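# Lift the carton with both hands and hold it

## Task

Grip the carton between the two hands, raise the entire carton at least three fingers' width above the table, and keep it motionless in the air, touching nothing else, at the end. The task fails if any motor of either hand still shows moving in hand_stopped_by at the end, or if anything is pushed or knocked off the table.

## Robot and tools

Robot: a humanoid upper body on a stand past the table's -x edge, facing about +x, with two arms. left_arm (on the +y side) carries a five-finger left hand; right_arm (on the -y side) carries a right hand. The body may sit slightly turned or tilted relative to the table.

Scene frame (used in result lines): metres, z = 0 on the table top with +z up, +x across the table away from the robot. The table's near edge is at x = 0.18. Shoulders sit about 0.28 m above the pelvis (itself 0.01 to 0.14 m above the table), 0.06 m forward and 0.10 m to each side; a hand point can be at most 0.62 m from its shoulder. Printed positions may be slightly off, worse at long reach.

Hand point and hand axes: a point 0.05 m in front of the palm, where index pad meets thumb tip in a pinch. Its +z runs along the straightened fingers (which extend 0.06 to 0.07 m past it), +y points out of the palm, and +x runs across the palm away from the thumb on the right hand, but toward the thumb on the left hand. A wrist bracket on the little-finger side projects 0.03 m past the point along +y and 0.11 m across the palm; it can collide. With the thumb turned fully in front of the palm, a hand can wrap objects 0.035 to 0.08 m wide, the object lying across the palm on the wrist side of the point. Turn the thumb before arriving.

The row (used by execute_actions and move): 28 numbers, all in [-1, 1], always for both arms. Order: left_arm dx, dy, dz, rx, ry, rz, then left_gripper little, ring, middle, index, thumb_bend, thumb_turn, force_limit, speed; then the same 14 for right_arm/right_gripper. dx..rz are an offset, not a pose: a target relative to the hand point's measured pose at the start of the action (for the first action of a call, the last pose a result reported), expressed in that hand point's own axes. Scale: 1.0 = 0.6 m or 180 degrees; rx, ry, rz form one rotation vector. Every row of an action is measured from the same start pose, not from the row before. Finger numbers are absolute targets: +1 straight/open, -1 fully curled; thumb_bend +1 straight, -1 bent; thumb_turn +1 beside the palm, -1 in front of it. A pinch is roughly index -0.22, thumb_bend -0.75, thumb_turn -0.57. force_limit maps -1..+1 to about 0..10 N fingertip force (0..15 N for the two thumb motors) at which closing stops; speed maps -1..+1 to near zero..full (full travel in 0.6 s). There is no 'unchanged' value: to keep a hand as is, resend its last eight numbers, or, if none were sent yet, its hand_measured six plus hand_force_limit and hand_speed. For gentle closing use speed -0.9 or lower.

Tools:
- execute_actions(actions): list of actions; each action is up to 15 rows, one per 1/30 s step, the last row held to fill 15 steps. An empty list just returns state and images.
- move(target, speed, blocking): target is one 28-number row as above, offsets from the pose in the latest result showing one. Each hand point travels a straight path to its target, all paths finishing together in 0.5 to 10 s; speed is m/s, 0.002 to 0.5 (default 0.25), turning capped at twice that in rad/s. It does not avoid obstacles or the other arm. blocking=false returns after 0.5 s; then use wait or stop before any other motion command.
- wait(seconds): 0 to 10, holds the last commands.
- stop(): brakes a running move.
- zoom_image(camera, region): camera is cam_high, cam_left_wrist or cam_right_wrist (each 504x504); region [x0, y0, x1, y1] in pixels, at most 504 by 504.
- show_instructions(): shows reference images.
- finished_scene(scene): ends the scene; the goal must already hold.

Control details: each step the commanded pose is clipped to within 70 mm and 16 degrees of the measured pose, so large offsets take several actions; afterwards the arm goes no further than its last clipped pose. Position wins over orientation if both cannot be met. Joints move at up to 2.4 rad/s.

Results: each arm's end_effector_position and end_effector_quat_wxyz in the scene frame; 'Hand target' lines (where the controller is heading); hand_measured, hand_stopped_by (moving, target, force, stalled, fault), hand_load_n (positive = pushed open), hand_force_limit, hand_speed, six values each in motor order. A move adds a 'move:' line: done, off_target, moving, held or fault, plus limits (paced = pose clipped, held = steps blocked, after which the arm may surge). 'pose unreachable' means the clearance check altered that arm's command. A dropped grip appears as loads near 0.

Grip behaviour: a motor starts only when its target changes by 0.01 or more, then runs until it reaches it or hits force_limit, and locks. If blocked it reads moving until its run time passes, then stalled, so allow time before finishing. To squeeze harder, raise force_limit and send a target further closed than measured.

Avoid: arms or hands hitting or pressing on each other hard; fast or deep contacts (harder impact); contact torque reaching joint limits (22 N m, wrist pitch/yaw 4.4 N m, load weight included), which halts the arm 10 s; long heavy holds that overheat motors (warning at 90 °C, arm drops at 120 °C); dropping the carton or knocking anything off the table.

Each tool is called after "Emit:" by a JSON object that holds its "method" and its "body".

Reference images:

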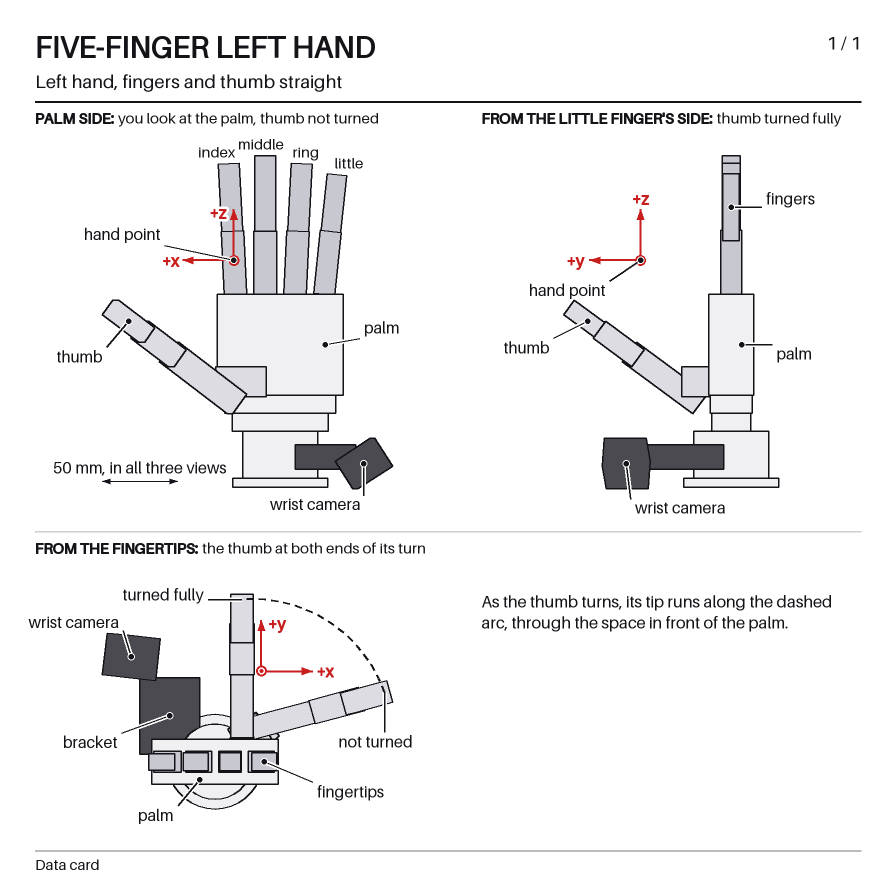

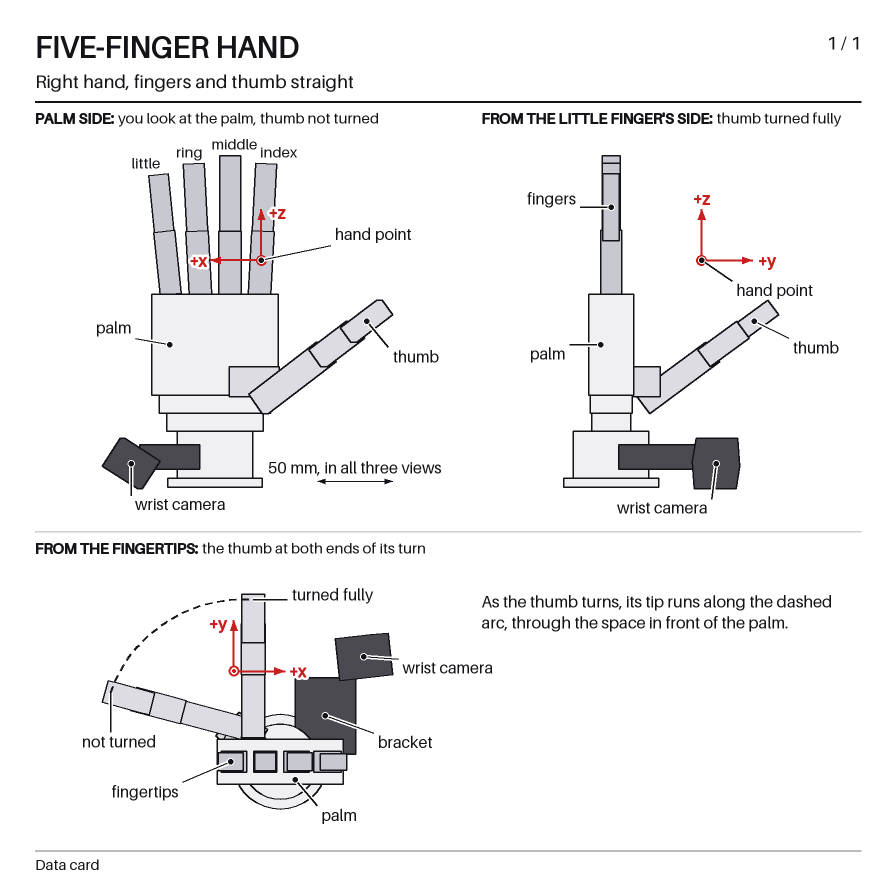

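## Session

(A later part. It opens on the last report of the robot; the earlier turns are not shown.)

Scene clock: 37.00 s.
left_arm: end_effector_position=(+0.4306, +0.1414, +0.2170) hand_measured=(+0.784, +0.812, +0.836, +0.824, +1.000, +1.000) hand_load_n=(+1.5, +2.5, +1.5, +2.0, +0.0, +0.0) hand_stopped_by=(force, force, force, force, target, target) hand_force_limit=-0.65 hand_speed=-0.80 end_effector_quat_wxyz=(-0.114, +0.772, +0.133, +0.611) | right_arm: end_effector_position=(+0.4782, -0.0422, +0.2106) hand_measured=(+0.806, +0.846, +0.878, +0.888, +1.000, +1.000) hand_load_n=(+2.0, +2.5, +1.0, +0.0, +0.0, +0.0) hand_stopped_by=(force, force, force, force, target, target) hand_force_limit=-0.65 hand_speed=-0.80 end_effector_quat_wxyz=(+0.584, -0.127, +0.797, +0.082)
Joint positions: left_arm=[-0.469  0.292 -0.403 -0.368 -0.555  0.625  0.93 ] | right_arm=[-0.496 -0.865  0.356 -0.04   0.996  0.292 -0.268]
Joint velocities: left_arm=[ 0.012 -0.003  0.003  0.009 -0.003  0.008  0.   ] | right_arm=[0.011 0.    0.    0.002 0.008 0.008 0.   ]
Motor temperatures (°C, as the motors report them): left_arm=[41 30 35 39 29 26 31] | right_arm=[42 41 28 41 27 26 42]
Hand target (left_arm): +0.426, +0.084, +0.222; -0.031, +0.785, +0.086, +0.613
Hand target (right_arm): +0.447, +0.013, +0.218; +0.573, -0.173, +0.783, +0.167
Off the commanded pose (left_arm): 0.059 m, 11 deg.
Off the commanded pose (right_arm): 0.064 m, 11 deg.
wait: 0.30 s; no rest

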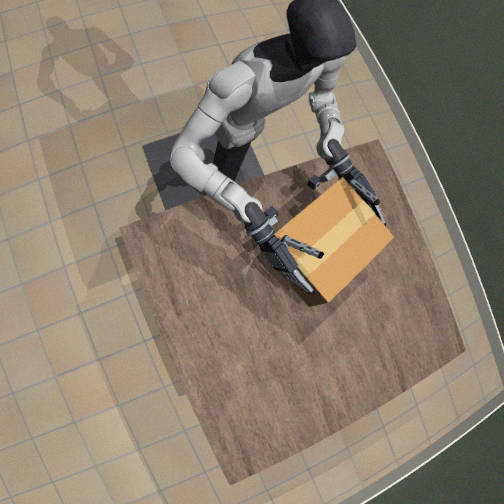

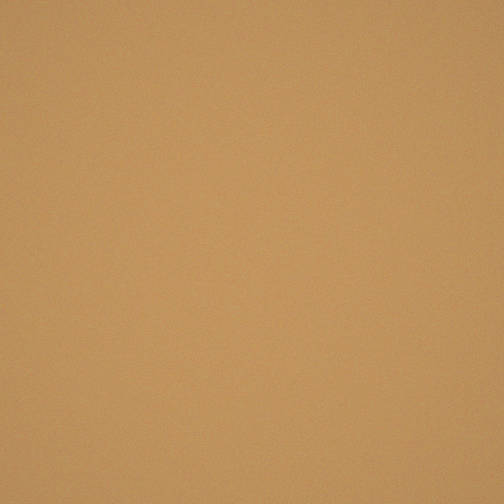

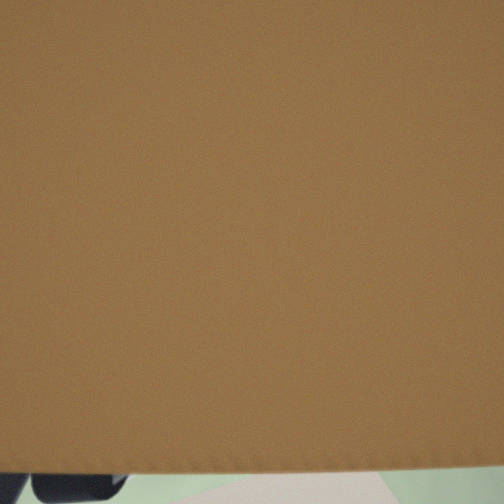

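Emit:
{"method": "execute_actions", "body": {"actions": [[[0.001,0.09,-0.04,-0.06,-0.008,-0.008,0.6,0.6,0.6,0.6,1,1,-0.65,-0.8,-0.008,0.105,-0.025,-0.0625,-0.004,0.0076,0.6,0.6,0.6,0.6,1,1,-0.65,-0.8],[0.003,0.09,-0.04,-0.06,-0.0075,-0.008,0.6,0.6,0.6,0.6,1,1,-0.65,-0.8,-0.01,0.105,-0.025,-0.063,-0.0045,0.0076,0.6,0.6,0.6,0.6,1,1,-0.65,-0.8],[0.006,0.09,-0.04,-0.0603,-0.007,-0.008,0.6,0.6,0.6,0.6,1,1,-0.65,-0.8,-0.013,0.105,-0.025,-0.0633,-0.005,0.0076,0.6,0.6,0.6,0.6,1,1,-0.65,-0.8],[0.01,0.09,-0.04,-0.0605,-0.0065,-0.008,0.6,0.6,0.6,0.6,1,1,-0.65,-0.8,-0.017,0.105,-0.026,-0.0636,-0.0055,0.0076,0.6,0.6,0.6,0.6,1,1,-0.65,-0.8],[0.014,0.09,-0.04,-0.0606,-0.006,-0.008,0.6,0.6,0.6,0.6,1,1,-0.65,-0.8,-0.021,0.105,-0.026,-0.064,-0.006,0.0076,0.6,0.6,0.6,0.6,1,1,-0.65,-0.8],[0.019,0.09,-0.04,-0.0608,-0.0055,-0.008,0.6,0.6,0.6,0.6,1,1,-0.65,-0.8,-0.026,0.105,-0.026,-0.0644,-0.0065,0.0076,0.6,0.6,0.6,0.6,1,1,-0.65,-0.8],[0.024,0.09,-0.04,-0.061,-0.005,-0.008,0.6,0.6,0.6,0.6,1,1,-0.65,-0.8,-0.031,0.105,-0.027,-0.0648,-0.007,0.0076,0.6,0.6,0.6,0.6,1,1,-0.65,-0.8],[0.029,0.09,-0.04,-0.0612,-0.0045,-0.008,0.6,0.6,0.6,0.6,1,1,-0.65,-0.8,-0.036,0.105,-0.027,-0.0652,-0.0075,0.0076,0.6,0.6,0.6,0.6,1,1,-0.65,-0.8],[0.034,0.09,-0.04,-0.0614,-0.004,-0.008,0.6,0.6,0.6,0.6,1,1,-0.65,-0.8,-0.041,0.105,-0.027,-0.0656,-0.008,0.0076,0.6,0.6,0.6,0.6,1,1,-0.65,-0.8],[0.039,0.09,-0.04,-0.0615,-0.0035,-0.008,0.6,0.6,0.6,0.6,1,1,-0.65,-0.8,-0.046,0.105,-0.028,-0.066,-0.0085,0.0076,0.6,0.6,0.6,0.6,1,1,-0.65,-0.8],[0.043,0.09,-0.04,-0.0617,-0.003,-0.008,0.6,0.6,0.6,0.6,1,1,-0.65,-0.8,-0.05,0.105,-0.028,-0.0663,-0.009,0.0076,0.6,0.6,0.6,0.6,1,1,-0.65,-0.8],[0.047,0.09,-0.04,-0.0618,-0.0025,-0.008,0.6,0.6,0.6,0.6,1,1,-0.65,-0.8,-0.054,0.105,-0.028,-0.0666,-0.0095,0.0076,0.6,0.6,0.6,0.6,1,1,-0.65,-0.8],[0.05,0.09,-0.04,-0.062,-0.002,-0.008,0.6,0.6,0.6,0.6,1,1,-0.65,-0.8,-0.057,0.105,-0.029,-0.0668,-0.01,0.0076,0.6,0.6,0.6,0.6,1,1,-0.65,-0.8],[0.052,0.09,-0.04,-0.062,-0.002,-0.008,0.6,0.6,0.6,0.6,1,1,-0.65,-0.8,-0.059,0.105,-0.029,-0.067,-0.01,0.0076,0.6,0.6,0.6,0.6,1,1,-0.65,-0.8],[0.053,0.09,-0.04,-0.062,-0.002,-0.008,0.6,0.6,0.6,0.6,1,1,-0.65,-0.8,-0.06,0.105,-0.029,-0.067,-0.01,0.0076,0.6,0.6,0.6,0.6,1,1,-0.65,-0.8]]]}}

Emit:
{"method": "wait", "body": {"seconds": 0.5}}

Scene clock: 38.40 s.
left_arm: end_effector_position=(+0.4332, +0.1438, +0.2488) hand_measured=(+0.784, +0.814, +0.836, +0.824, +1.000, +1.000) hand_load_n=(+2.5, +3.5, +2.0, +1.5, +0.0, +0.0) hand_stopped_by=(force, force, force, force, target, target) hand_force_limit=-0.65 hand_speed=-0.80 end_effector_quat_wxyz=(-0.115, +0.764, +0.134, +0.620) | right_arm: end_effector_position=(+0.4807, -0.0382, +0.2400) hand_measured=(+0.806, +0.846, +0.878, +0.888, +1.000, +1.000) hand_load_n=(+2.5, +4.0, +3.0, +1.5, +0.0, +0.0) hand_stopped_by=(force, force, force, force, target, target) hand_force_limit=-0.65 hand_speed=-0.80 end_effector_quat_wxyz=(+0.591, -0.133, +0.790, +0.090)
Joint positions: left_arm=[-0.546  0.299 -0.351 -0.456 -0.636  0.757  0.995] | right_arm=[-0.546 -0.928  0.329 -0.096  1.075  0.355 -0.284]
Joint velocities: left_arm=[-0.235 -0.003  0.126 -0.11  -0.147  0.197  0.118] | right_arm=[-0.201 -0.103 -0.08  -0.074  0.127  0.091 -0.061]
Motor temperatures (°C, as the motors report them): left_arm=[42 30 36 39 29 27 32] | right_arm=[43 41 28 42 27 26 44]
Hand target (left_arm): +0.428, +0.086, +0.255; -0.030, +0.779, +0.082, +0.621
Hand target (right_arm): +0.450, +0.014, +0.250; +0.578, -0.181, +0.776, +0.174
Off the commanded pose (left_arm): 0.059 m, 11 deg.
Off the commanded pose (right_arm): 0.062 m, 11 deg.

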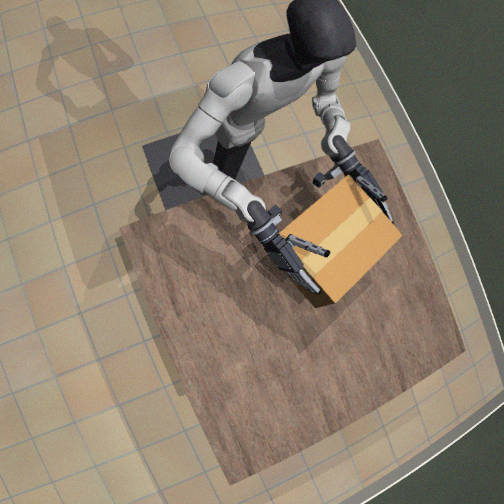

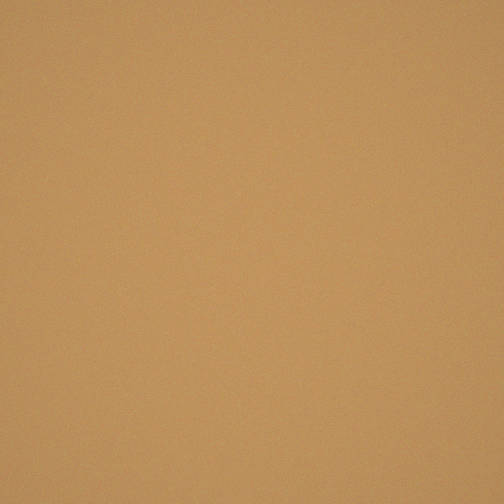

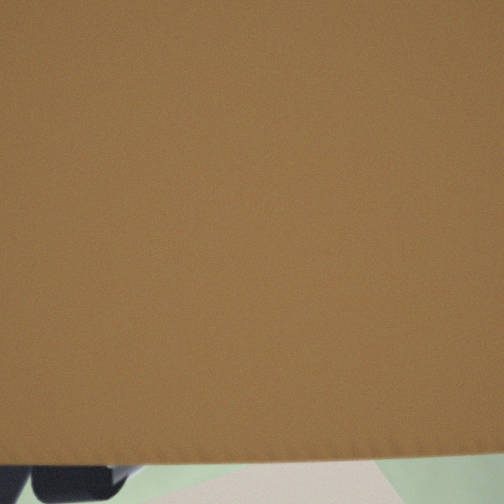

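Scene clock: 38.90 s.
left_arm: end_effector_position=(+0.4338, +0.1440, +0.2518) hand_measured=(+0.784, +0.814, +0.836, +0.824, +1.000, +1.000) hand_load_n=(+3.0, +3.5, +2.0, +1.5, +0.0, +0.0) hand_stopped_by=(force, force, force, force, target, target) hand_force_limit=-0.65 hand_speed=-0.80 end_effector_quat_wxyz=(-0.115, +0.764, +0.134, +0.621) | right_arm: end_effector_position=(+0.4813, -0.0378, +0.2427) hand_measured=(+0.806, +0.846, +0.878, +0.888, +1.000, +1.000) hand_load_n=(+2.5, +4.0, +3.0, +1.5, +0.0, +0.0) hand_stopped_by=(force, force, force, force, target, target) hand_force_limit=-0.65 hand_speed=-0.80 end_effector_quat_wxyz=(+0.591, -0.133, +0.790, +0.090)
Joint positions: left_arm=[-0.557  0.298 -0.344 -0.462 -0.647  0.772  1.003] | right_arm=[-0.554 -0.932  0.326 -0.099  1.084  0.365 -0.288]
Joint velocities: left_arm=[-0.002 -0.003  0.     0.002  0.018  0.     0.   ] | right_arm=[-0.006  0.005 -0.002 -0.003 -0.003  0.     0.   ]
Motor temperatures (°C, as the motors report them): left_arm=[42 30 36 39 29 27 32] | right_arm=[43 41 28 42 27 27 44]
Hand target (left_arm): +0.428, +0.086, +0.255; -0.030, +0.779, +0.082, +0.621
Hand target (right_arm): +0.450, +0.014, +0.250; +0.578, -0.181, +0.776, +0.174
Off the commanded pose (left_arm): 0.059 m, 11 deg.
Off the commanded pose (right_arm): 0.062 m, 11 deg.
wait: 0.50 s; at rest by 0.40 s

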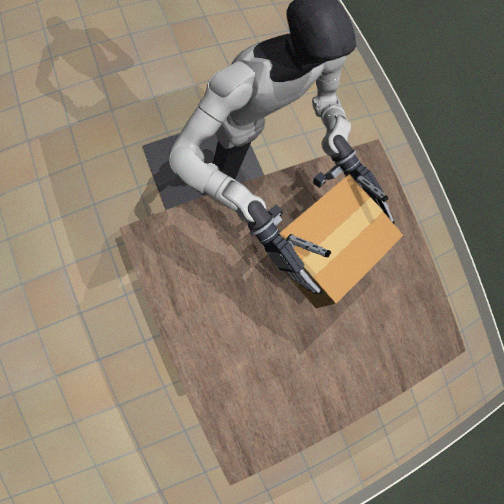

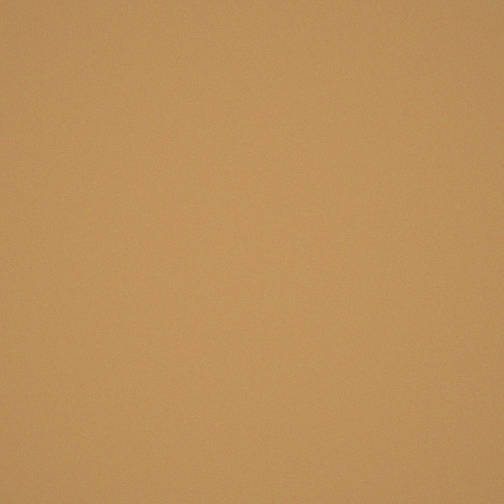

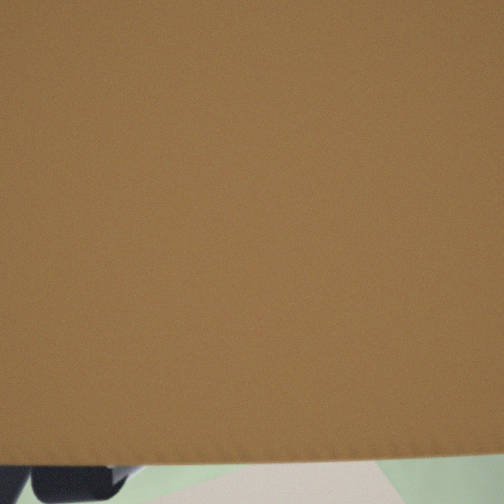

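Emit:
{"method": "wait", "body": {"seconds": 2}}

Scene clock: 42.33 s.
left_arm: end_effector_position=(+0.4338, +0.1440, +0.2518) hand_measured=(+0.784, +0.814, +0.836, +0.824, +1.000, +1.000) hand_load_n=(+3.0, +3.5, +2.0, +1.5, +0.0, +0.0) hand_stopped_by=(force, force, force, force, target, target) hand_force_limit=-0.65 hand_speed=-0.80 end_effector_quat_wxyz=(-0.115, +0.764, +0.134, +0.621) | right_arm: end_effector_position=(+0.4813, -0.0378, +0.2427) hand_measured=(+0.806, +0.846, +0.878, +0.888, +1.000, +1.000) hand_load_n=(+2.5, +4.0, +3.0, +1.5, +0.0, +0.0) hand_stopped_by=(force, force, force, force, target, target) hand_force_limit=-0.65 hand_speed=-0.80 end_effector_quat_wxyz=(+0.591, -0.133, +0.790, +0.090)
Joint positions: left_arm=[-0.557  0.298 -0.344 -0.462 -0.647  0.772  1.003] | right_arm=[-0.554 -0.932  0.326 -0.099  1.084  0.365 -0.288]
Joint velocities: left_arm=[0.003 0.015 0.    0.002 0.008 0.    0.   ] | right_arm=[ 0.    -0.003  0.    -0.003 -0.011  0.     0.   ]
Motor temperatures (°C, as the motors report them): left_arm=[44 30 35 40 29 28 34] | right_arm=[46 40 28 44 27 28 47]
Hand target (left_arm): +0.428, +0.086, +0.255; -0.030, +0.779, +0.082, +0.621
Hand target (right_arm): +0.450, +0.014, +0.250; +0.578, -0.181, +0.776, +0.174
Off the commanded pose (left_arm): 0.059 m, 11 deg.
Off the commanded pose (right_arm): 0.062 m, 11 deg.
wait: 2.00 s; at rest from the start

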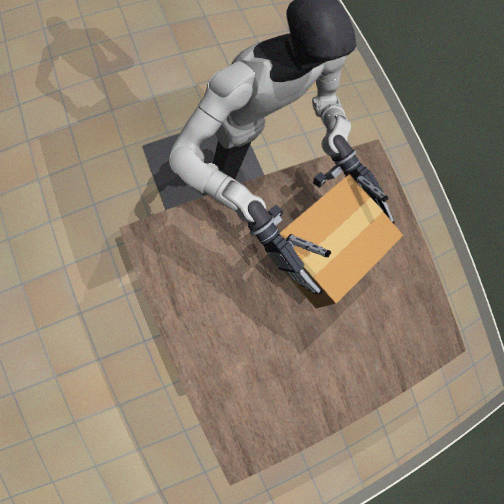

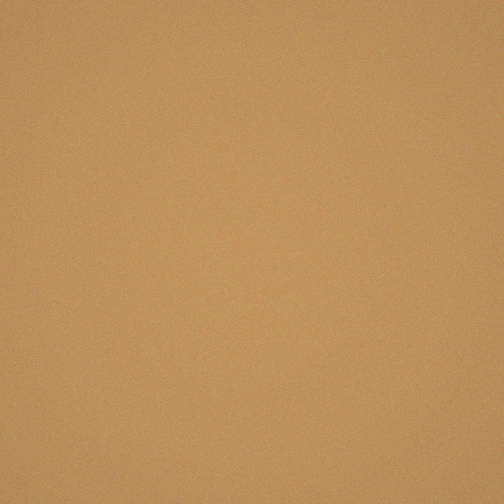

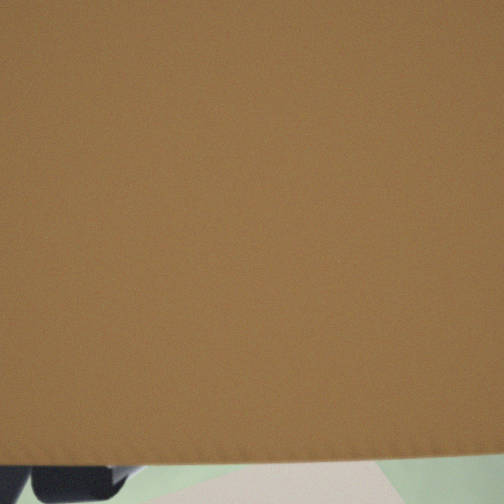

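Stable.

Emit:
{"method": "finished_scene", "body": {"scene": 1}}

The scene is finished: the task was done.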